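# Move three cartons to cart tray, close footlocker

## Task

Take all three cartons out of the footlocker and put them on the utility cart's upper tray, then close the footlocker lid completely. Every carton has to rest flat on the tray floor: none upright on an end, none hanging past a tray edge. The lid fails the job if it is slammed or dropped shut from more than slightly open. Anything the robot picked up and still grips or touches at the finish is not counted. The robot must not fall over or be left leaning. Items that stay put only because the robot holds them do not count. Finish by releasing everything and backing the robot away.

## Robot and tools

ROBOT. A Hello Robot Stretch 3: two-wheel base (0.33 m long, 0.34 m wide), a lift on a mast, and one arm that reaches out to the robot's RIGHT side. There is a single arm, so joint goals go in one flat object keyed by joint name. The base cannot strafe; to shift the gripper forward or back you drive the base. It spins about the point midway between the drive wheels, 0.05 m behind the front edge. Folded and retracted, the wrist clears a 0.28 m turning circle; an unfolded, level wrist does not.

FRAMES. Base frame: origin on the floor between the drive wheels, x forward, y left, z up. hand_pose is reported in it, at the point where closed fingertips meet (fingertip pads are 0.04 m round). Odometry frame is the base frame where the scene began; heading is positive to the left, -3.142 to 3.142.

execute_actions takes {"actions": [...]}, run in order; an empty list just reports state plus one image per camera (head_camera, nav_camera, wrist_camera). If any action is malformed or out of range, the entire call is rejected and ongoing motion continues. Each action is {"robot": ..., "steps": n, "until": ...}; steps is 1 to 450 control steps at 30 per second (default 1); {"steps": n} alone waits. "robot" can be one command, a list of up to 8 commands run in sequence (each next one starts after the previous ended "done"; {"pause_s": s} waits up to 15 s), or {"stop": true}, which brakes everything and clears the queue.
A command holds any of:
- "base": exactly one of {"translate_m": d} (metres, a relative drive from where the base stands when the command begins, + forward, |d| at most 1) or {"rotate_rad": d} (radians, relative turn in place, + counter-clockwise/left, |d| at most 3.2).
- "joints": absolute targets by name; unnamed joints keep their goals. lift_m 0 to 1.1 (arm height); arm_m 0 to 0.52 (extension); wrist_yaw_rad -1.345 to 4.42 (0 along the arm, + toward the front, 3.0 folded over the base); wrist_pitch_rad -1.57 to 0.451 (negative tips fingers down); wrist_roll_rad -2.911 to 2.911; gripper_m -0.089 to 0.179 (larger is wider; real fingertip gap is about 0.007 m less when nearly shut, 0.025 m less wide open, zero below 0.007); head_pan_rad -3.953 to 1.73 (0 forward, + left, -1.57 faces along the arm); head_tilt_rad -1.53 to 0.419 (negative looks down).
- "contact_limits": {"arm_m": e}, effort percent 1 to 100 at which the arm's motion halts; lower is gentler, lasts until arm_m's next command.
New commands take over immediately: named joints retarget, an older queue's remainder is thrown away.
"until" ends an action early. {"robot": {"status": "ended"}} fires once nothing reads moving and no queue runs; use it with steps 450 to wait for motion to finish. Other fields compare with [op, value], ops = != < <= > >=, e.g. {"lift_m": [">", 0.3]}; statuses take a word or ["!=", "moving"]. {"any": {"status": "ended"}} fires when any single motion or the queue ends.

zoom_image: {"camera": name, "region": [x0, y0, x1, y1]} in pixels of that camera's last image, origin top-left, at most 504 by 504. Head image 896x504, nav 672x504 (fisheye), wrist 644x364.

finished_scene: {"scene": n}, the current scene's number. Irreversible; call only after everything has stopped.

RESULTS. base_status shows progress, e.g. moving (translate_m +0.1200 of +0.3000). joint_goals, joint_status and measured_speeds list each joint. Status words: moving, done (within tolerance), off_target (came to rest short, may still push), contact_stop (lift or arm pushed firmly, now slack until re-commanded), time_out, stopped, not_commanded, torque_fault (wrist servo off about 10 s, limp, goals refused). refusals counts refused goals; queue is idle/running/done/dropped/stopped; queue_left counts commands not yet begun. Lines starting refused:, dropped:, replaced: explain why. robot.on_its_own appears when a goal was changed by the robot, a joint is slack or off, a motor strains at rest, or base_tilt has drifted 3 degrees or more. lidar_m: 12 distances in 30-degree sectors, first straight ahead then counter-clockwise, plane 0.17 m high. wrist_depth_mm and head_depth_mm: 7x7 grids of median depth. motor_effort: percent, bracket is peak; readings are biased and noisy. base_tilt in degrees, forward/right positive.

SPEED. Base runs at 0.30 m/s and 1.9 rad/s only when stowed (lift_m under 0.30, arm_m under 0.03, wrist_yaw_rad over 2.54); otherwise 0.10 m/s and 0.63 rad/s.

GRIPPER. Close to a value smaller than the object's width to grasp (lower squeezes harder; excess force is backed off by the stall guard, so heavy items may slip). Open at least 0.02 past the touch value to release. Neither the reading nor done proves a grasp; check cameras.

AVOID. Fold or unfold the wrist only with lift_m 0.32 to 0.95, wrist_pitch_rad -0.4, roll near 0; once folded, lift may drop to 0.25. With yaw below -0.4 keep pitch at -0.5 or lower. Pushing on something rigid with the gripper above roughly 0.45 m, raising the contact limit, or pushing again after a contact_stop can tip the robot; so can driving while gripping or pressing something fixed, or snagging furniture (worst in reverse). If tilting, reverse the last move in small steps, free the gripper, and lower lift_m near 0.2. Lower the lid gently, never let it drop. Avoid drops, slips, hard hits and hard pushes. Loose objects may get nudged occasionally. The simulation keeps running while you think. Before finishing, let go of everything, move clear, and wait until all motion has ended.

Each tool is called after "Call:" as name(argument=value, ...) on one line, values as JSON.

## Session

Call:
execute_actions(actions=[])

Scene clock: 0.00 s.
robot.base_odometry: x=+0.000 y=+0.000 heading=+0.000 (m, m, rad; robot's odometry frame)
robot.turned_by_wheels: +0.000 (rad since the last result)
robot.turned_by_imu: +0.000 (rad since the last result)
robot.base_tilt: forward=+0.0 right=+1.6 (deg)
robot.lidar_m: 2.00 1.25 1.14 1.15 1.33 1.32 2.54 2.91 2.12 2.63 2.48 1.81
robot.head_depth_mm: 1923 2052 2057 2042 2029 2050 2024 / 1962 2131 2129 2103 2095 2111 2097 / 1956 2201 2181 2188 2165 2158 2164 / 1953 2293 2276 2267 2176 2262 2210 / 1957 2353 2339 2324 2214 2296 2288 / 1949 2235 2227 2201 2048 2138 2113 / 1807 1877 1858 1855 1802 1848 1837
robot.base_status: not_commanded
robot.joint_positions: lift_m=+0.449 arm_m=-0.002 wrist_yaw_rad=+2.784 wrist_pitch_rad=-0.622 wrist_roll_rad=+0.008 gripper_m=+0.037 head_pan_rad=+0.017 head_tilt_rad=-0.017
robot.joint_goals: lift_m=+0.449 arm_m=-0.002 wrist_yaw_rad=+2.784 wrist_pitch_rad=-0.622 wrist_roll_rad=+0.008 gripper_m=+0.037 head_pan_rad=+0.017 head_tilt_rad=-0.017
robot.joint_status: lift_m=not_commanded arm_m=not_commanded wrist_yaw_rad=not_commanded wrist_pitch_rad=not_commanded wrist_roll_rad=not_commanded gripper_m=not_commanded head_pan_rad=not_commanded head_tilt_rad=not_commanded
robot.measured_speeds: translate_m=+0.000 rotate_rad=+0.000 lift_m=+0.000 arm_m=+0.000 wrist_yaw_rad=+0.000 wrist_pitch_rad=+0.000 wrist_roll_rad=+0.000 head_pan_rad=+0.000 head_tilt_rad=+0.000
robot: refusals=0 queue=idle queue_left=0
robot.motor_effort: left_wheel=+0 right_wheel=-1 lift_m=+40 arm_m=+0 wrist_yaw_rad=+0 wrist_pitch_rad=+5 wrist_roll_rad=+0 gripper_m=+1 head_pan_rad=+0 head_tilt_rad=+3 (%)
robot.hand_pose: x=+0.0468 y=+0.0386 z=+0.4185 quat_wxyz=(+0.334, +0.703, +0.092, +0.621) (m; robot's base frame)
robot.wrist_depth_mm: - - - - - - - / - - - - - - - / - 912 945 904 901 942 920 / 760 762 769 780 758 757 772 / 684 - 674 669 688 670 647 / 602 577 - 603 586 595 591 / 524 542 - 536 533 530 531
pictures: head_camera (sideways: a quarter turn clockwise sets it upright), nav_camera (sideways: a quarter turn counterclockwise sets it upright), wrist_camera
Images, in order (width x height): head_camera 896x504, nav_camera 672x504, wrist_camera 644x364.

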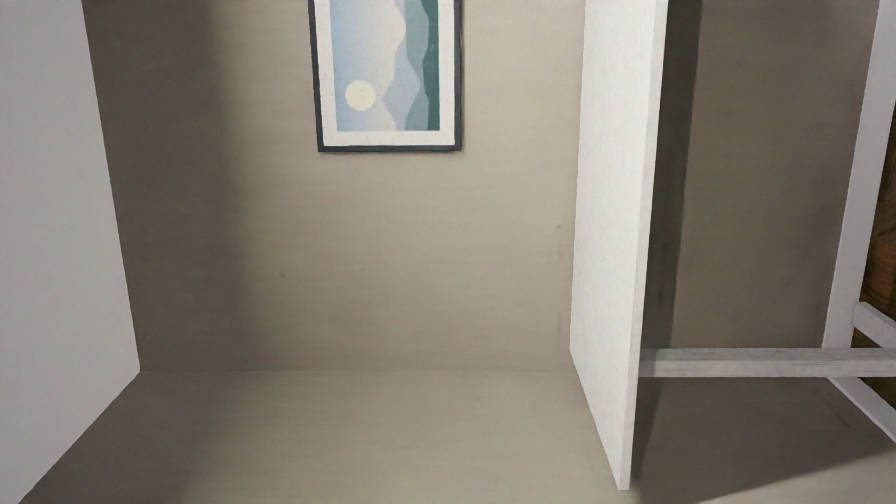

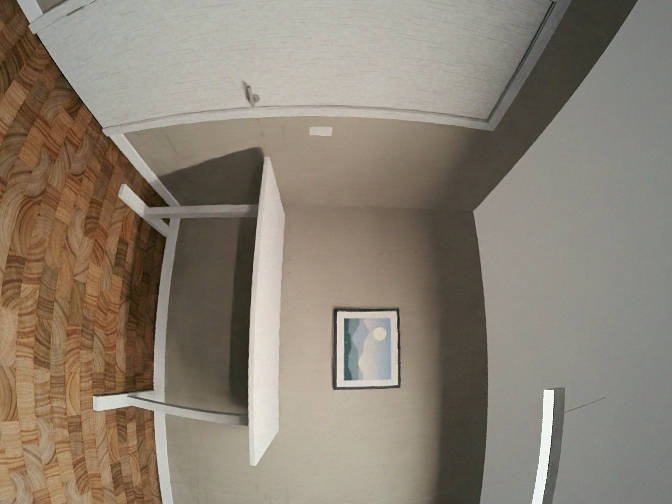

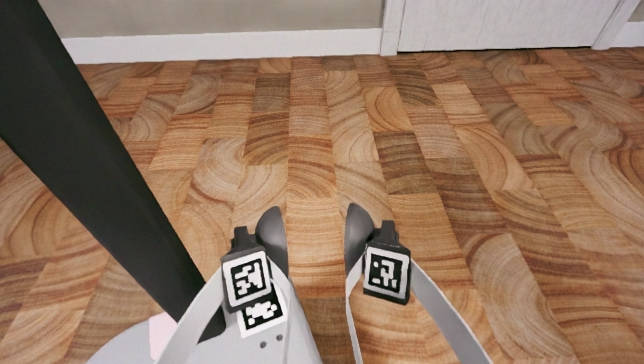

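Call:
execute_actions(actions=[{"robot":{"joints":{"head_pan_rad":-1.6,"head_tilt_rad":-0.5}},"steps":100,"until":{"robot":{"status":"ended"}}}])

Call:
execute_actions(actions=[{"robot":{"joints":{"head_pan_rad":-3.2,"head_tilt_rad":-0.5}},"steps":100,"until":{"robot":{"status":"ended"}}}])

Scene clock: 12.20 s.
robot.base_odometry: x=+0.000 y=+0.000 heading=+0.000 (m, m, rad; robot's odometry frame)
robot.turned_by_wheels: +0.000 (rad since the last result)
robot.turned_by_imu: +0.001 (rad since the last result)
robot.base_tilt: forward=-0.1 right=+1.6 (deg)
robot.lidar_m: 2.00 1.25 1.14 1.15 1.32 1.32 2.54 2.91 2.12 2.62 2.48 1.82
robot.head_depth_mm: 2152 2287 2467 2238 2096 1670 1374 / 2205 2372 2538 2678 2113 1660 1380 / 2250 2401 2593 2773 2118 1664 1375 / 2298 2469 2688 2808 2102 1668 1376 / 2365 2528 2763 2853 2084 1667 1372 / 2432 2613 2852 2843 2101 1667 1372 / 2485 2690 2929 2817 2094 1651 1367
robot.base_status: not_commanded
robot.joint_positions: lift_m=+0.449 arm_m=-0.002 wrist_yaw_rad=+2.784 wrist_pitch_rad=-0.622 wrist_roll_rad=+0.008 gripper_m=+0.037 head_pan_rad=-1.593 head_tilt_rad=-0.494
robot.joint_goals: lift_m=+0.449 arm_m=-0.002 wrist_yaw_rad=+2.784 wrist_pitch_rad=-0.622 wrist_roll_rad=+0.008 gripper_m=+0.037 head_pan_rad=-1.600 head_tilt_rad=-0.500
robot.joint_status: lift_m=not_commanded arm_m=not_commanded wrist_yaw_rad=not_commanded wrist_pitch_rad=not_commanded wrist_roll_rad=not_commanded gripper_m=not_commanded head_pan_rad=done head_tilt_rad=done
robot.measured_speeds: translate_m=+0.000 rotate_rad=+0.000 lift_m=+0.000 arm_m=+0.000 wrist_yaw_rad=+0.000 wrist_pitch_rad=+0.000 wrist_roll_rad=+0.000 head_pan_rad=+0.000 head_tilt_rad=+0.000
robot: refusals=0 queue=done queue_left=0
robot.motor_effort: left_wheel=-1(1) right_wheel=-1(1) lift_m=+41(40) arm_m=+0(0) wrist_yaw_rad=+0(1) wrist_pitch_rad=+5(5) wrist_roll_rad=+0(0) gripper_m=+0(0) head_pan_rad=-3(41) head_tilt_rad=-3(25) (%)
robot.hand_pose: x=+0.0468 y=+0.0386 z=+0.4185 quat_wxyz=(+0.334, +0.703, +0.092, +0.621) (m; robot's base frame)
robot.wrist_depth_mm: - - - - - - - / - - - - - - - / - 905 899 903 931 908 910 / 747 774 774 782 778 753 763 / 681 - 696 673 683 674 674 / 583 587 - 595 591 589 589 / 535 541 - 524 529 528 524
pictures: head_camera (sideways: a quarter turn clockwise sets it upright), nav_camera (sideways: a quarter turn counterclockwise sets it upright), wrist_camera
Images, in order (width x height): head_camera 896x504, nav_camera 672x504, wrist_camera 644x364.

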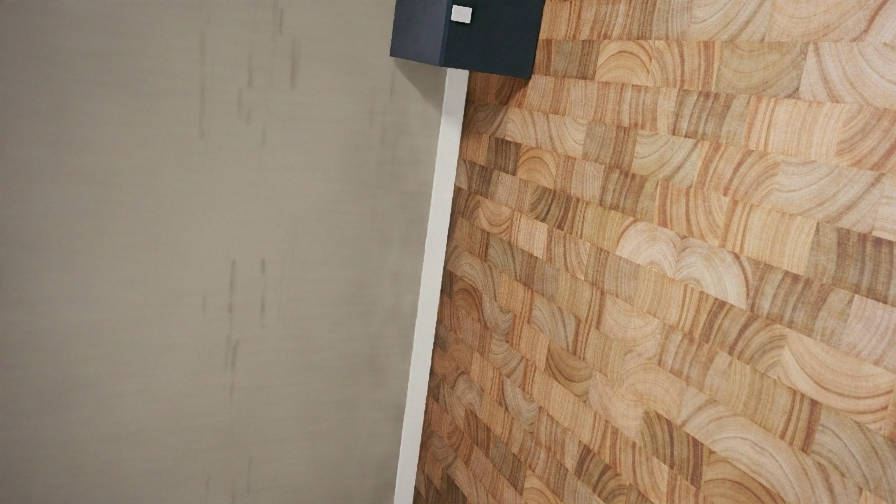

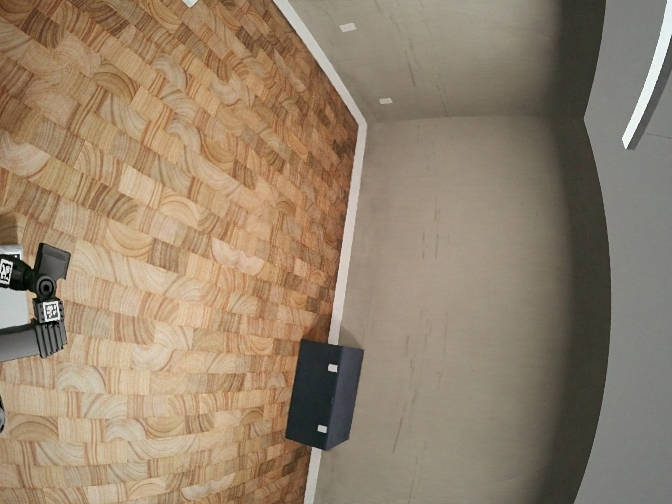

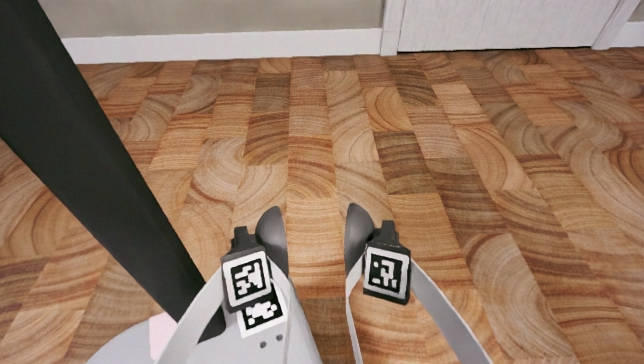

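Scene clock: 13.53 s.
robot.base_odometry: x=+0.000 y=+0.000 heading=+0.000 (m, m, rad; robot's odometry frame)
robot.turned_by_wheels: +0.000 (rad since the last result)
robot.turned_by_imu: +0.000 (rad since the last result)
robot.base_tilt: forward=+0.0 right=+1.6 (deg)
robot.lidar_m: 2.00 1.25 1.14 1.15 1.33 1.32 2.54 2.91 2.13 2.63 2.47 1.81
robot.head_depth_mm: 2064 2240 2409 2558 2111 1675 1381 / 2133 2263 2423 2611 2116 1661 1376 / 2165 2330 2516 2650 2126 1662 1379 / 2199 2382 2571 2730 2112 1661 1375 / 2270 2443 2623 2756 2115 1667 1373 / 2322 2482 2699 2869 2085 1666 1364 / 2369 2569 2784 2836 2106 1657 1374
robot.base_status: not_commanded
robot.joint_positions: lift_m=+0.449 arm_m=-0.002 wrist_yaw_rad=+2.784 wrist_pitch_rad=-0.622 wrist_roll_rad=+0.008 gripper_m=+0.037 head_pan_rad=-3.193 head_tilt_rad=-0.494
robot.joint_goals: lift_m=+0.449 arm_m=-0.002 wrist_yaw_rad=+2.784 wrist_pitch_rad=-0.622 wrist_roll_rad=+0.008 gripper_m=+0.037 head_pan_rad=-3.200 head_tilt_rad=-0.500
robot.joint_status: lift_m=not_commanded arm_m=not_commanded wrist_yaw_rad=not_commanded wrist_pitch_rad=not_commanded wrist_roll_rad=not_commanded gripper_m=not_commanded head_pan_rad=done head_tilt_rad=done
robot.measured_speeds: translate_m=+0.000 rotate_rad=+0.000 lift_m=+0.000 arm_m=+0.000 wrist_yaw_rad=+0.000 wrist_pitch_rad=+0.000 wrist_roll_rad=+0.000 head_pan_rad=+0.000 head_tilt_rad=+0.000
robot: refusals=0 queue=done queue_left=0
robot.motor_effort: left_wheel=-1(1) right_wheel=-1(1) lift_m=+40(40) arm_m=+0(0) wrist_yaw_rad=-1(0) wrist_pitch_rad=+5(5) wrist_roll_rad=+0(0) gripper_m=+0(1) head_pan_rad=-3(42) head_tilt_rad=-3(3) (%)
robot.hand_pose: x=+0.0468 y=+0.0386 z=+0.4185 quat_wxyz=(+0.334, +0.703, +0.092, +0.621) (m; robot's base frame)
robot.wrist_depth_mm: - - - - - - - / - - - - - - - / - 919 907 912 902 927 900 / 747 785 758 763 757 785 765 / 670 - 697 666 682 680 659 / 605 597 - 587 590 585 590 / 534 552 - 524 520 532 522
pictures: head_camera (sideways: a quarter turn clockwise sets it upright), nav_camera (sideways: a quarter turn counterclockwise sets it upright), wrist_camera
Images, in order (width x height): head_camera 896x504, nav_camera 672x504, wrist_camera 644x364.

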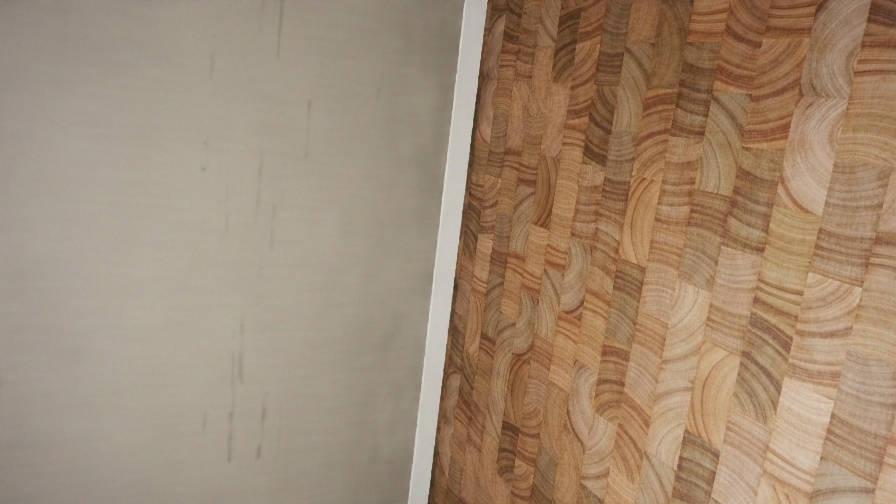

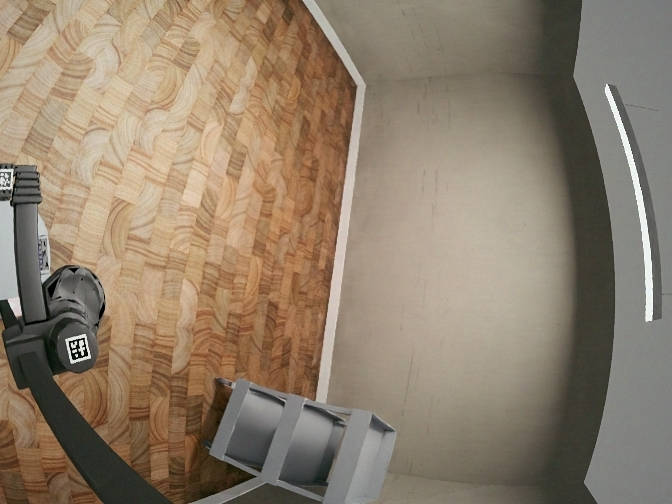

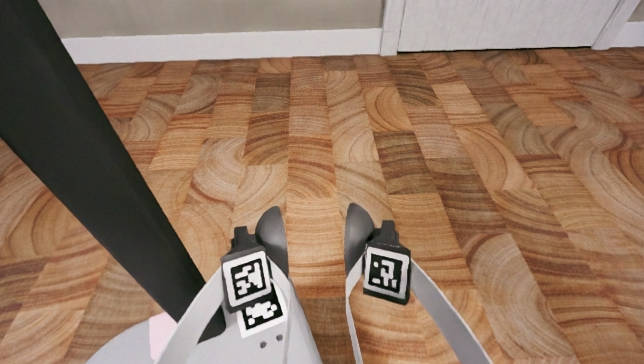

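Call:
execute_actions(actions=[{"robot":{"joints":{"head_pan_rad":-2.05,"head_tilt_rad":-0.5}},"steps":100,"until":{"robot":{"status":"ended"}}}])

Call:
execute_actions(actions=[{"robot":{"joints":{"head_pan_rad":-3.85,"head_tilt_rad":-0.5}},"steps":100,"until":{"robot":{"status":"ended"}}}])

Scene clock: 24.30 s.
robot.base_odometry: x=+0.000 y=+0.000 heading=+0.000 (m, m, rad; robot's odometry frame)
robot.turned_by_wheels: +0.000 (rad since the last result)
robot.turned_by_imu: +0.001 (rad since the last result)
robot.base_tilt: forward=+0.0 right=+1.6 (deg)
robot.lidar_m: 2.00 1.25 1.14 1.15 1.32 1.32 2.54 2.90 2.12 2.63 2.47 1.82
robot.head_depth_mm: 2385 2577 2792 2936 2124 1664 1383 / 2347 2558 2726 2875 2120 1681 1377 / 2298 2472 2684 2406 2113 1661 1375 / 2263 2436 2640 2346 2112 1661 1374 / 2223 2387 2559 2320 2104 1664 1377 / 2203 2350 2539 2674 2096 1658 1369 / 2140 2322 2493 2617 2098 1665 1371
robot.base_status: not_commanded
robot.joint_positions: lift_m=+0.449 arm_m=-0.002 wrist_yaw_rad=+2.784 wrist_pitch_rad=-0.622 wrist_roll_rad=+0.008 gripper_m=+0.037 head_pan_rad=-2.057 head_tilt_rad=-0.494
robot.joint_goals: lift_m=+0.449 arm_m=-0.002 wrist_yaw_rad=+2.784 wrist_pitch_rad=-0.622 wrist_roll_rad=+0.008 gripper_m=+0.037 head_pan_rad=-2.050 head_tilt_rad=-0.500
robot.joint_status: lift_m=not_commanded arm_m=not_commanded wrist_yaw_rad=not_commanded wrist_pitch_rad=not_commanded wrist_roll_rad=not_commanded gripper_m=not_commanded head_pan_rad=done head_tilt_rad=done
robot.measured_speeds: translate_m=+0.000 rotate_rad=+0.000 lift_m=+0.000 arm_m=+0.000 wrist_yaw_rad=+0.000 wrist_pitch_rad=+0.000 wrist_roll_rad=+0.000 head_pan_rad=+0.000 head_tilt_rad=+0.000
robot: refusals=0 queue=done queue_left=0
robot.motor_effort: left_wheel=-1(1) right_wheel=-1(1) lift_m=+40(40) arm_m=+0(0) wrist_yaw_rad=-1(0) wrist_pitch_rad=+5(5) wrist_roll_rad=+0(0) gripper_m=+0(0) head_pan_rad=+3(41) head_tilt_rad=-3(4) (%)
robot.hand_pose: x=+0.0468 y=+0.0386 z=+0.4185 quat_wxyz=(+0.334, +0.703, +0.092, +0.621) (m; robot's base frame)
robot.wrist_depth_mm: - - - - - - - / - - - - - - - / - 903 908 939 918 929 932 / 754 767 780 778 767 786 767 / 689 - 689 691 664 681 658 / 596 589 - 591 579 590 587 / 532 541 - 524 530 527 527
pictures: head_camera (sideways: a quarter turn clockwise sets it upright), nav_camera (sideways: a quarter turn counterclockwise sets it upright), wrist_camera
Images, in order (width x height): head_camera 896x504, nav_camera 672x504, wrist_camera 644x364.

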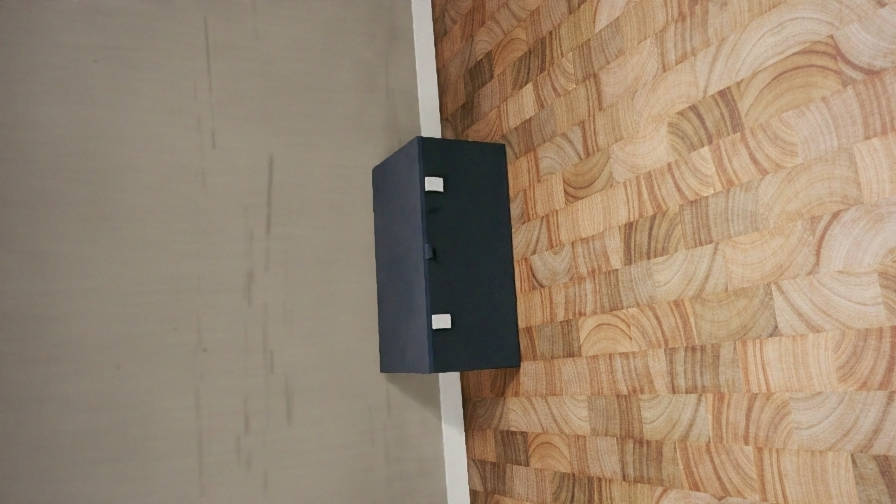

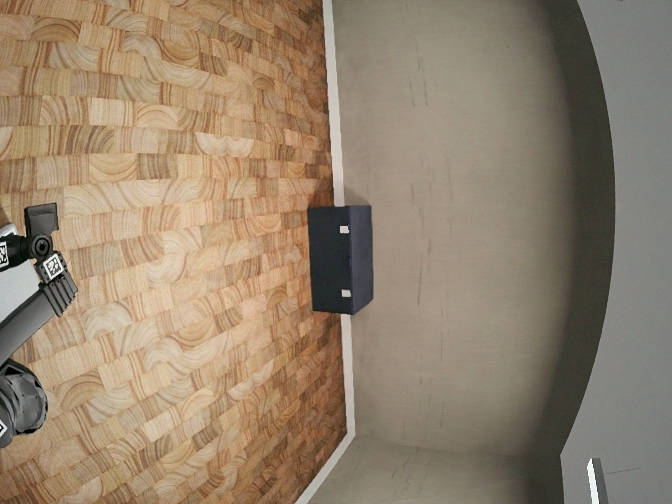

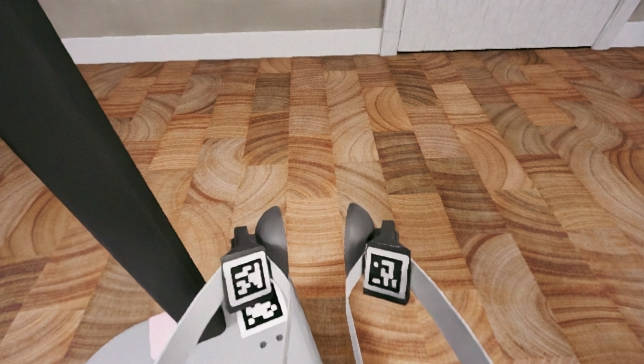

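Scene clock: 25.70 s.
robot.base_odometry: x=+0.000 y=+0.000 heading=+0.000 (m, m, rad; robot's odometry frame)
robot.turned_by_wheels: +0.000 (rad since the last result)
robot.turned_by_imu: +0.000 (rad since the last result)
robot.base_tilt: forward=+0.0 right=+1.7 (deg)
robot.lidar_m: 2.00 1.25 1.14 1.15 1.33 1.32 2.53 2.90 2.12 2.62 2.49 1.82
robot.head_depth_mm: 1574 - - - - - - / 1728 1832 1932 2063 2103 1715 - / 2043 2154 1800 1752 1879 1655 1380 / 2332 2469 1801 1750 1799 1638 1382 / 2243 2416 1785 1755 1728 1646 1377 / 2171 2323 2453 2592 2114 1649 1374 / 2108 2250 2409 2571 2091 1656 1368
robot.base_status: not_commanded
robot.joint_positions: lift_m=+0.449 arm_m=-0.002 wrist_yaw_rad=+2.784 wrist_pitch_rad=-0.622 wrist_roll_rad=+0.008 gripper_m=+0.037 head_pan_rad=-3.843 head_tilt_rad=-0.494
robot.joint_goals: lift_m=+0.449 arm_m=-0.002 wrist_yaw_rad=+2.784 wrist_pitch_rad=-0.622 wrist_roll_rad=+0.008 gripper_m=+0.037 head_pan_rad=-3.850 head_tilt_rad=-0.500
robot.joint_status: lift_m=not_commanded arm_m=not_commanded wrist_yaw_rad=not_commanded wrist_pitch_rad=not_commanded wrist_roll_rad=not_commanded gripper_m=not_commanded head_pan_rad=done head_tilt_rad=done
robot.measured_speeds: translate_m=+0.000 rotate_rad=+0.000 lift_m=+0.000 arm_m=+0.000 wrist_yaw_rad=+0.000 wrist_pitch_rad=+0.000 wrist_roll_rad=+0.000 head_pan_rad=+0.000 head_tilt_rad=+0.000
robot: refusals=0 queue=done queue_left=0
robot.motor_effort: left_wheel=-1(1) right_wheel=-1(1) lift_m=+41(40) arm_m=-1(0) wrist_yaw_rad=-1(1) wrist_pitch_rad=+5(5) wrist_roll_rad=+0(0) gripper_m=+0(0) head_pan_rad=-3(42) head_tilt_rad=-3(3) (%)
robot.hand_pose: x=+0.0468 y=+0.0386 z=+0.4185 quat_wxyz=(+0.334, +0.703, +0.092, +0.621) (m; robot's base frame)
robot.wrist_depth_mm: - - - - - - - / - - - - - - - / - 938 929 900 900 899 898 / 752 789 783 754 760 772 770 / 684 - 697 671 695 660 670 / 590 583 - 593 580 592 595 / 537 557 - 535 527 527 522
pictures: head_camera (sideways: a quarter turn clockwise sets it upright), nav_camera (sideways: a quarter turn counterclockwise sets it upright), wrist_camera
Images, in order (width x height): head_camera 896x504, nav_camera 672x504, wrist_camera 644x364.

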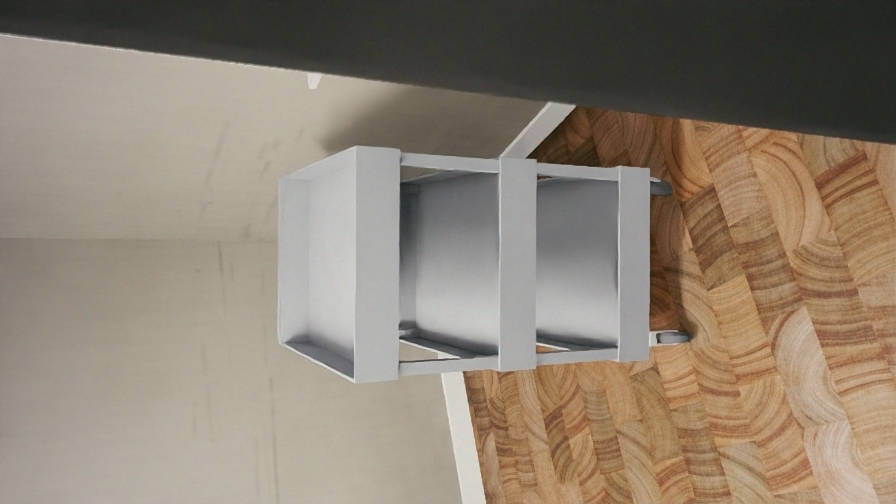

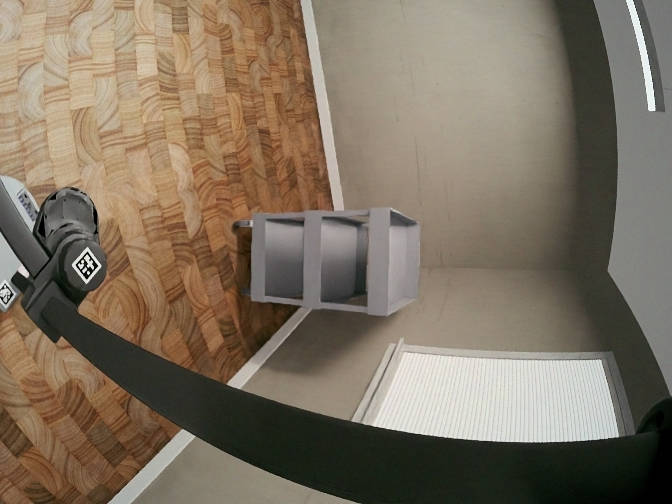

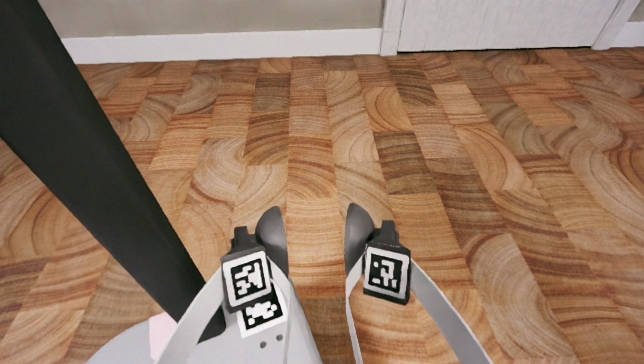

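Call:
execute_actions(actions=[{"robot":[{"joints":{"lift_m":0.28,"wrist_pitch_rad":-0.4,"head_pan_rad":-1.57,"head_tilt_rad":-0.9}},{"base":{"rotate_rad":1.05}},{"base":{"translate_m":-0.85}},{"base":{"translate_m":-0.8}},{"base":{"rotate_rad":-1.407}}],"steps":450,"until":{"robot":{"status":"ended"}}}])

Scene clock: 85.80 s.
robot.base_odometry: x=-0.821 y=-1.431 heading=-0.357 (m, m, rad; robot's odometry frame)
robot.turned_by_wheels: -0.357 (rad since the last result)
robot.turned_by_imu: -0.347 (rad since the last result)
robot.base_tilt: forward=-3.1 right=+1.3 (deg)
robot.lidar_m: 2.54 2.45 2.84 2.75 2.84 2.30 2.21 1.46 0.53 0.51 0.53 1.41
robot.head_depth_mm: 921 1059 1243 1226 1063 1220 1139 / 913 1056 1240 1226 1060 1222 1144 / 912 1042 1224 1228 1056 1215 1151 / 906 1041 1212 1219 1052 1211 1153 / 899 1032 1214 1217 1051 1210 1133 / 892 1024 1198 1213 1044 1207 1133 / 890 1019 1188 1357 1068 1225 1132
robot.base_status: moving (rotate_rad -1.4069 of -1.4070)
robot.joint_positions: lift_m=+0.280 arm_m=-0.002 wrist_yaw_rad=+2.784 wrist_pitch_rad=-0.418 wrist_roll_rad=+0.008 gripper_m=+0.037 head_pan_rad=-1.577 head_tilt_rad=-0.889
robot.joint_goals: lift_m=+0.280 arm_m=-0.002 wrist_yaw_rad=+2.784 wrist_pitch_rad=-0.400 wrist_roll_rad=+0.008 gripper_m=+0.037 head_pan_rad=-1.570 head_tilt_rad=-0.900
robot.joint_status: lift_m=done arm_m=not_commanded wrist_yaw_rad=not_commanded wrist_pitch_rad=done wrist_roll_rad=not_commanded gripper_m=not_commanded head_pan_rad=done head_tilt_rad=done
robot.measured_speeds: translate_m=+0.000 rotate_rad=+0.000 lift_m=+0.000 arm_m=+0.000 wrist_yaw_rad=+0.000 wrist_pitch_rad=+0.000 wrist_roll_rad=+0.000 head_pan_rad=+0.000 head_tilt_rad=+0.000
robot: refusals=0 queue=running queue_left=0
robot.motor_effort: left_wheel=+1(11) right_wheel=-3(11) lift_m=+27(43) arm_m=-1(1) wrist_yaw_rad=-1(1) wrist_pitch_rad=+7(7) wrist_roll_rad=+0(0) gripper_m=+1(0) head_pan_rad=+3(43) head_tilt_rad=-4(26) (%)
robot.hand_pose: x=+0.0574 y=+0.0670 z=+0.2931 quat_wxyz=(+0.268, +0.709, +0.020, +0.652) (m; robot's base frame)
robot.wrist_depth_mm: - - - - - - - / - - - - - - - / - 960 964 953 918 943 905 / - 724 727 710 703 711 699 / - 593 608 583 583 576 575 / 504 - - 487 482 491 487 / 449 - - 428 424 417 416
pictures: head_camera (sideways: a quarter turn clockwise sets it upright), nav_camera (sideways: a quarter turn counterclockwise sets it upright), wrist_camera
Images, in order (width x height): head_camera 896x504, nav_camera 672x504, wrist_camera 644x364.

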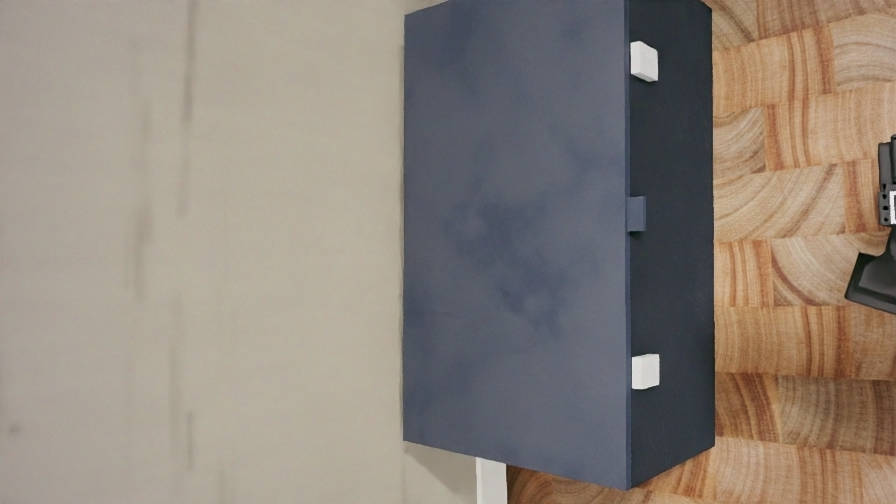

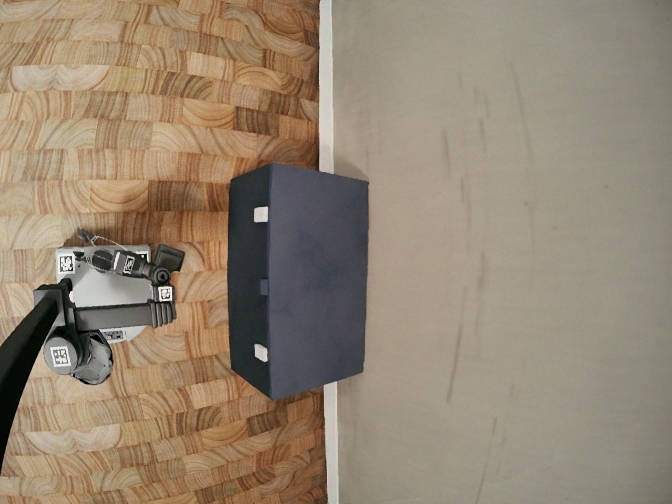

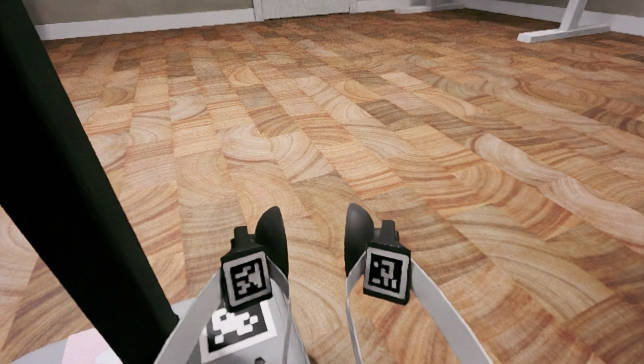

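Call:
execute_actions(actions=[{"robot":[{"joints":{"lift_m":0.36}},{"joints":{"wrist_yaw_rad":0.0,"gripper_m":0.0,"head_tilt_rad":-1.1}},{"joints":{"wrist_pitch_rad":0.0,"lift_m":0.2}}],"steps":450,"until":{"robot":{"status":"ended"}}}])

Call:
zoom_image(camera="head_camera", region=[400, 100, 700, 300])

Scene clock: 102.90 s.
robot.base_odometry: x=-0.821 y=-1.431 heading=-0.357 (m, m, rad; robot's odometry frame)
robot.turned_by_wheels: +0.000 (rad since the last result)
robot.turned_by_imu: +0.002 (rad since the last result)
robot.base_tilt: forward=+0.0 right=+1.6 (deg)
robot.lidar_m: 2.54 2.46 2.83 2.74 2.84 2.30 2.21 1.47 0.53 0.51 0.53 1.41
robot.head_depth_mm: 1020 1216 1184 1077 1289 1214 1110 / 1011 1219 1181 1071 1285 1202 - / 1007 1206 1175 1069 1275 1215 - / 995 1194 1174 1064 1262 - - / 994 1185 1170 1062 1281 1202 1105 / 989 1178 1162 1062 1268 1194 1094 / 980 1171 1350 1089 1283 1191 1097
robot.base_status: done (rotate_rad -1.4069 of -1.4070)
robot.joint_positions: lift_m=+0.200 arm_m=-0.002 wrist_yaw_rad=+0.002 wrist_pitch_rad=-0.021 wrist_roll_rad=+0.008 gripper_m=+0.000 head_pan_rad=-1.577 head_tilt_rad=-1.086
robot.joint_goals: lift_m=+0.200 arm_m=-0.002 wrist_yaw_rad=+0.000 wrist_pitch_rad=+0.000 wrist_roll_rad=+0.008 gripper_m=+0.000 head_pan_rad=-1.570 head_tilt_rad=-1.100
robot.joint_status: lift_m=done arm_m=not_commanded wrist_yaw_rad=done wrist_pitch_rad=done wrist_roll_rad=not_commanded gripper_m=done head_pan_rad=done head_tilt_rad=done
robot.measured_speeds: translate_m=+0.000 rotate_rad=+0.000 lift_m=+0.000 arm_m=+0.000 wrist_yaw_rad=+0.000 wrist_pitch_rad=+0.000 wrist_roll_rad=+0.000 head_pan_rad=+0.000 head_tilt_rad=+0.000
robot: refusals=0 queue=done queue_left=0
robot.motor_effort: left_wheel=+2(2) right_wheel=-4(4) lift_m=+27(55) arm_m=+0(1) wrist_yaw_rad=-2(5) wrist_pitch_rad=+9(8) wrist_roll_rad=+0(0) gripper_m=-3(81) head_pan_rad=+3(3) head_tilt_rad=-6(21) (%)
robot.hand_pose: x=-0.0209 y=-0.3989 z=+0.3096 quat_wxyz=(+0.705, +0.009, -0.710, -0.007) (m; robot's base frame)
robot.wrist_depth_mm: 709 700 724 710 735 739 727 / 729 731 750 747 750 781 764 / 723 586 459 392 337 301 271 / 284 269 278 280 272 277 273 / 292 286 290 - 287 286 286 / 306 300 300 304 298 298 296 / 317 318 311 313 312 306 309
pictures: head_camera (sideways: a quarter turn clockwise sets it upright), nav_camera (sideways: a quarter turn counterclockwise sets it upright), wrist_camera
Images, in order (width x height): head_camera 896x504, nav_camera 672x504, wrist_camera 644x364.

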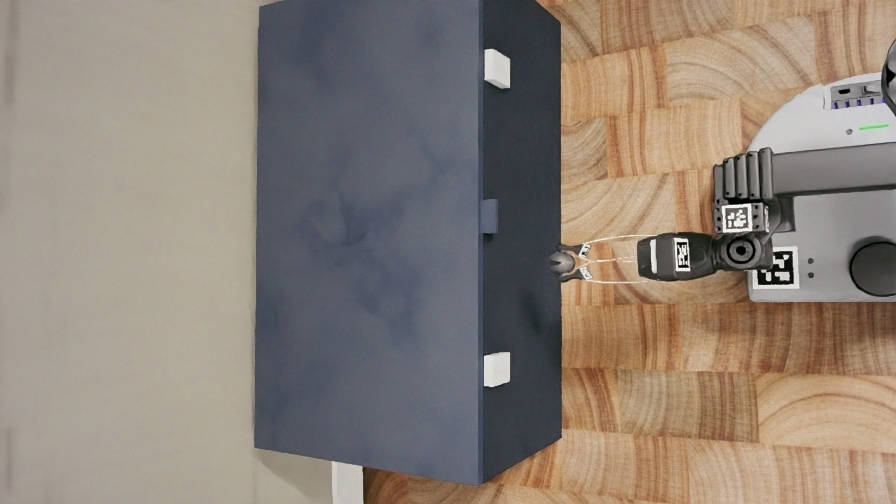

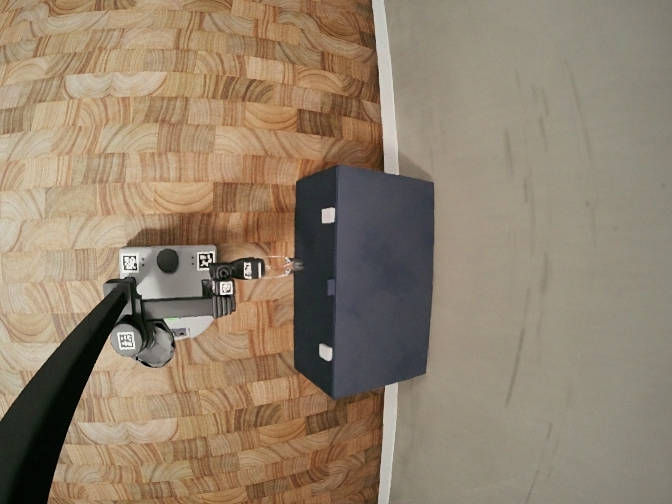

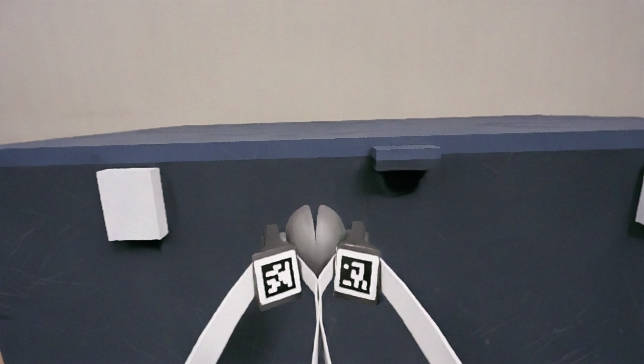

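Region (400, 100, 700, 300) of head_camera's 896x504 image, scaled by 1.680, with more detail than that image has.

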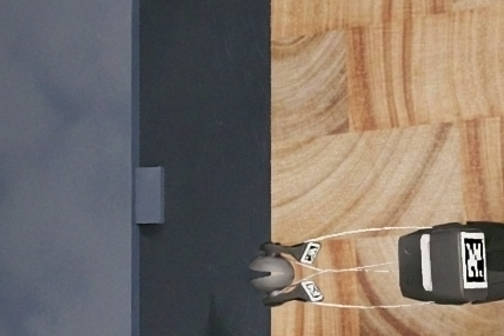

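Call:
execute_actions(actions=[{"robot":[{"joints":{"lift_m":0.30,"gripper_m":0.1},"base":{"rotate_rad":0.852}},{"base":{"translate_m":-0.106}},{"base":{"rotate_rad":-0.852}}],"steps":450,"until":{"robot":{"status":"ended"}}}])

Scene clock: 154.33 s.
robot.base_odometry: x=-0.914 y=-1.482 heading=-0.357 (m, m, rad; robot's odometry frame)
robot.turned_by_wheels: +0.000 (rad since the last result)
robot.turned_by_imu: +0.002 (rad since the last result)
robot.base_tilt: forward=+0.0 right=+1.6 (deg)
robot.lidar_m: 2.61 2.56 2.92 2.82 2.92 2.23 2.14 1.35 0.44 0.43 0.45 1.31
robot.head_depth_mm: 934 1123 1263 1061 1252 1210 1114 / 932 1117 1180 1054 1159 1207 - / 928 1109 1171 1055 1164 1236 - / 927 1095 1170 1051 1152 - - / 914 1089 1168 1047 1154 1199 1101 / 911 1083 1168 1046 1147 1194 1101 / 904 1078 1160 1037 1140 1191 1095
robot.base_status: done (rotate_rad -0.8519 of -0.8520)
robot.joint_positions: lift_m=+0.300 arm_m=-0.002 wrist_yaw_rad=+0.001 wrist_pitch_rad=-0.020 wrist_roll_rad=+0.008 gripper_m=+0.100 head_pan_rad=-1.577 head_tilt_rad=-1.087
robot.joint_goals: lift_m=+0.300 arm_m=-0.002 wrist_yaw_rad=+0.000 wrist_pitch_rad=+0.000 wrist_roll_rad=+0.008 gripper_m=+0.100 head_pan_rad=-1.570 head_tilt_rad=-1.100
robot.joint_status: lift_m=done arm_m=not_commanded wrist_yaw_rad=done wrist_pitch_rad=done wrist_roll_rad=not_commanded gripper_m=done head_pan_rad=done head_tilt_rad=done
robot.measured_speeds: translate_m=+0.000 rotate_rad=+0.000 lift_m=+0.000 arm_m=+0.000 wrist_yaw_rad=+0.000 wrist_pitch_rad=+0.000 wrist_roll_rad=+0.000 head_pan_rad=+0.000 head_tilt_rad=+0.000
robot: refusals=0 queue=done queue_left=0
robot.motor_effort: left_wheel=+1(7) right_wheel=-5(7) lift_m=+53(57) arm_m=-1(1) wrist_yaw_rad=-2(2) wrist_pitch_rad=+8(9) wrist_roll_rad=+0(0) gripper_m=+1(81) head_pan_rad=+3(3) head_tilt_rad=-6(6) (%)
robot.hand_pose: x=-0.0211 y=-0.3989 z=+0.4090 quat_wxyz=(+0.705, +0.008, -0.710, -0.007) (m; robot's base frame)
robot.wrist_depth_mm: 628 636 643 647 654 664 670 / 661 654 661 677 666 695 688 / 677 687 691 703 708 706 707 / 693 624 596 567 537 539 728 / 353 347 338 327 334 314 303 / 238 246 231 229 213 223 218 / 220 220 218 191 216 215 215
pictures: head_camera (sideways: a quarter turn clockwise sets it upright), nav_camera (sideways: a quarter turn counterclockwise sets it upright), wrist_camera
Images, in order (width x height): head_camera 896x504, nav_camera 672x504, wrist_camera 644x364.

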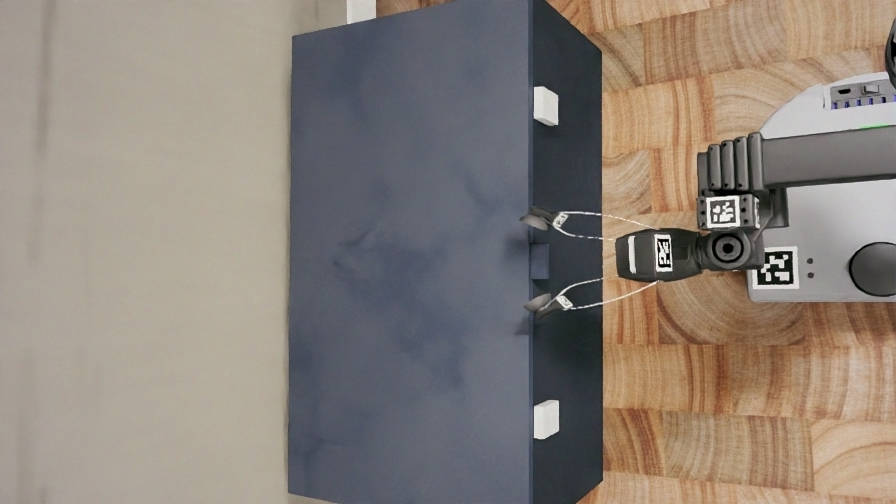

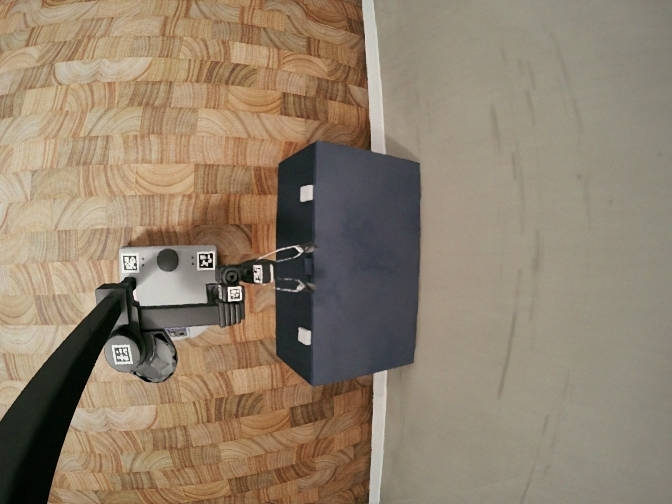

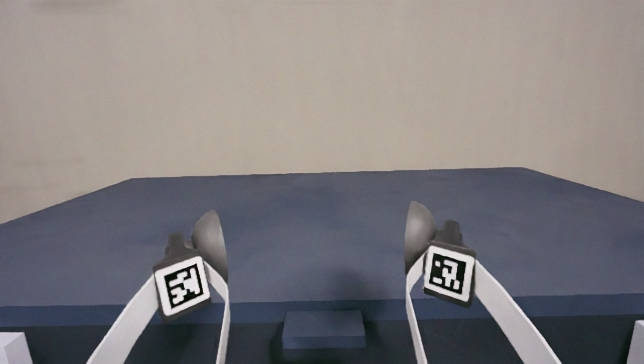

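Call:
execute_actions(actions=[{"robot":[{"joints":{"lift_m":0.36,"wrist_pitch_rad":-0.4}},{"joints":{"lift_m":0.322}}],"steps":450,"until":{"robot":{"status":"ended"}}}])

Call:
zoom_image(camera="head_camera", region=[450, 180, 690, 340])

Scene clock: 168.63 s.
robot.base_odometry: x=-0.914 y=-1.482 heading=-0.357 (m, m, rad; robot's odometry frame)
robot.turned_by_wheels: +0.000 (rad since the last result)
robot.turned_by_imu: +0.001 (rad since the last result)
robot.base_tilt: forward=+0.0 right=+1.6 (deg)
robot.lidar_m: 2.61 2.56 2.92 2.82 2.92 2.23 2.13 1.35 0.44 0.43 0.45 1.31
robot.head_depth_mm: 936 1128 1268 1061 1251 1210 1115 / 932 1114 1182 1058 1167 1207 - / 923 1107 1178 1049 1162 1236 - / 921 1098 1171 1055 1120 - - / 915 1093 1167 1050 1148 1197 1100 / 911 1084 1162 1046 1149 1189 1099 / 905 1074 1162 1042 1143 1195 1095
robot.base_status: done (rotate_rad -0.8519 of -0.8520)
robot.joint_positions: lift_m=+0.322 arm_m=-0.002 wrist_yaw_rad=+0.001 wrist_pitch_rad=-0.415 wrist_roll_rad=+0.008 gripper_m=+0.100 head_pan_rad=-1.577 head_tilt_rad=-1.087
robot.joint_goals: lift_m=+0.322 arm_m=-0.002 wrist_yaw_rad=+0.000 wrist_pitch_rad=-0.400 wrist_roll_rad=+0.008 gripper_m=+0.100 head_pan_rad=-1.570 head_tilt_rad=-1.100
robot.joint_status: lift_m=done arm_m=not_commanded wrist_yaw_rad=done wrist_pitch_rad=done wrist_roll_rad=not_commanded gripper_m=done head_pan_rad=done head_tilt_rad=done
robot.measured_speeds: translate_m=+0.000 rotate_rad=+0.000 lift_m=+0.000 arm_m=+0.000 wrist_yaw_rad=+0.000 wrist_pitch_rad=+0.000 wrist_roll_rad=+0.000 head_pan_rad=+0.000 head_tilt_rad=+0.000
robot: refusals=0 queue=done queue_left=0
robot.motor_effort: left_wheel=+2(2) right_wheel=-5(4) lift_m=+27(58) arm_m=-1(1) wrist_yaw_rad=-1(2) wrist_pitch_rad=+6(8) wrist_roll_rad=+0(0) gripper_m=+0(0) head_pan_rad=+3(3) head_tilt_rad=-6(7) (%)
robot.hand_pose: x=-0.0212 y=-0.3680 z=+0.3357 quat_wxyz=(+0.689, +0.146, -0.694, -0.146) (m; robot's base frame)
robot.wrist_depth_mm: 604 592 599 616 624 578 646 / 358 350 345 338 337 332 325 / 242 242 241 238 236 235 231 / 223 226 225 203 225 224 220 / 245 253 252 253 250 253 241 / 291 288 288 288 296 291 290 / 344 340 346 348 339 342 342
pictures: head_camera (sideways: a quarter turn clockwise sets it upright), nav_camera (sideways: a quarter turn counterclockwise sets it upright), wrist_camera
Images, in order (width x height): head_camera 896x504, nav_camera 672x504, wrist_camera 644x364.

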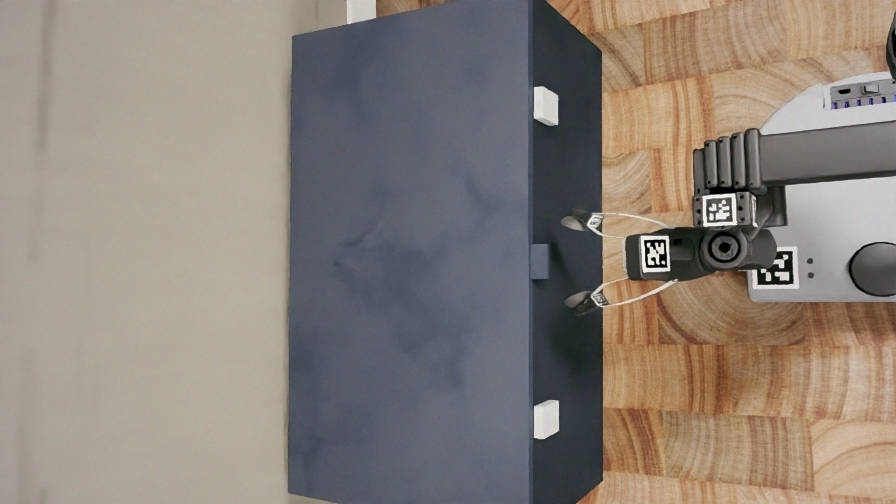

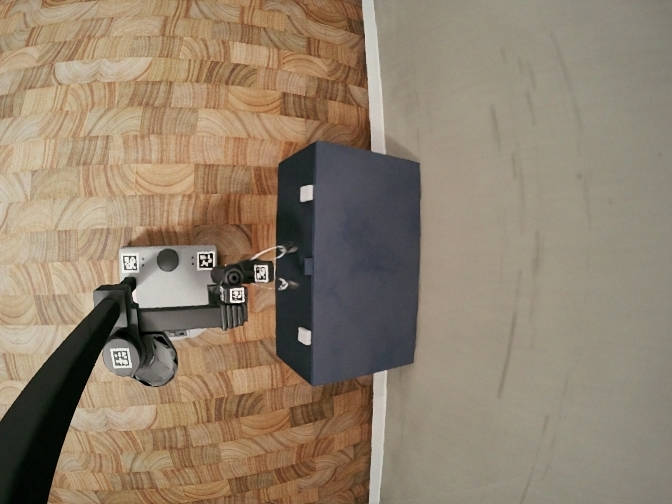

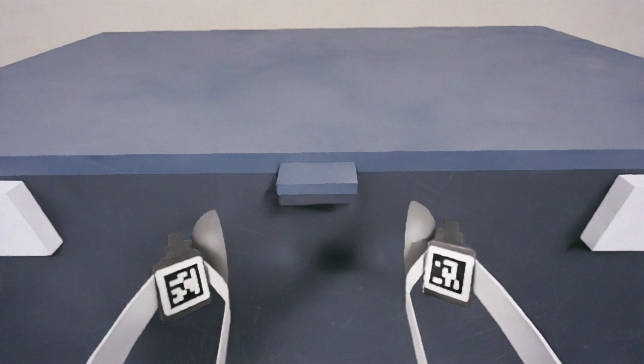

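Region (450, 180, 690, 340) of head_camera's 896x504 image, scaled by 2.100, with more detail than that image has.

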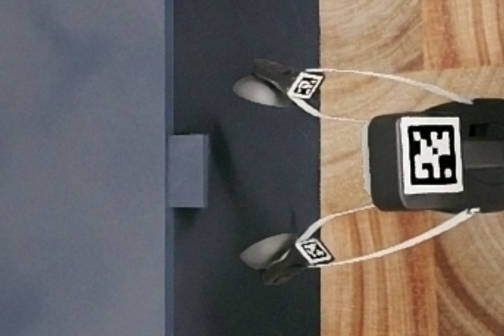

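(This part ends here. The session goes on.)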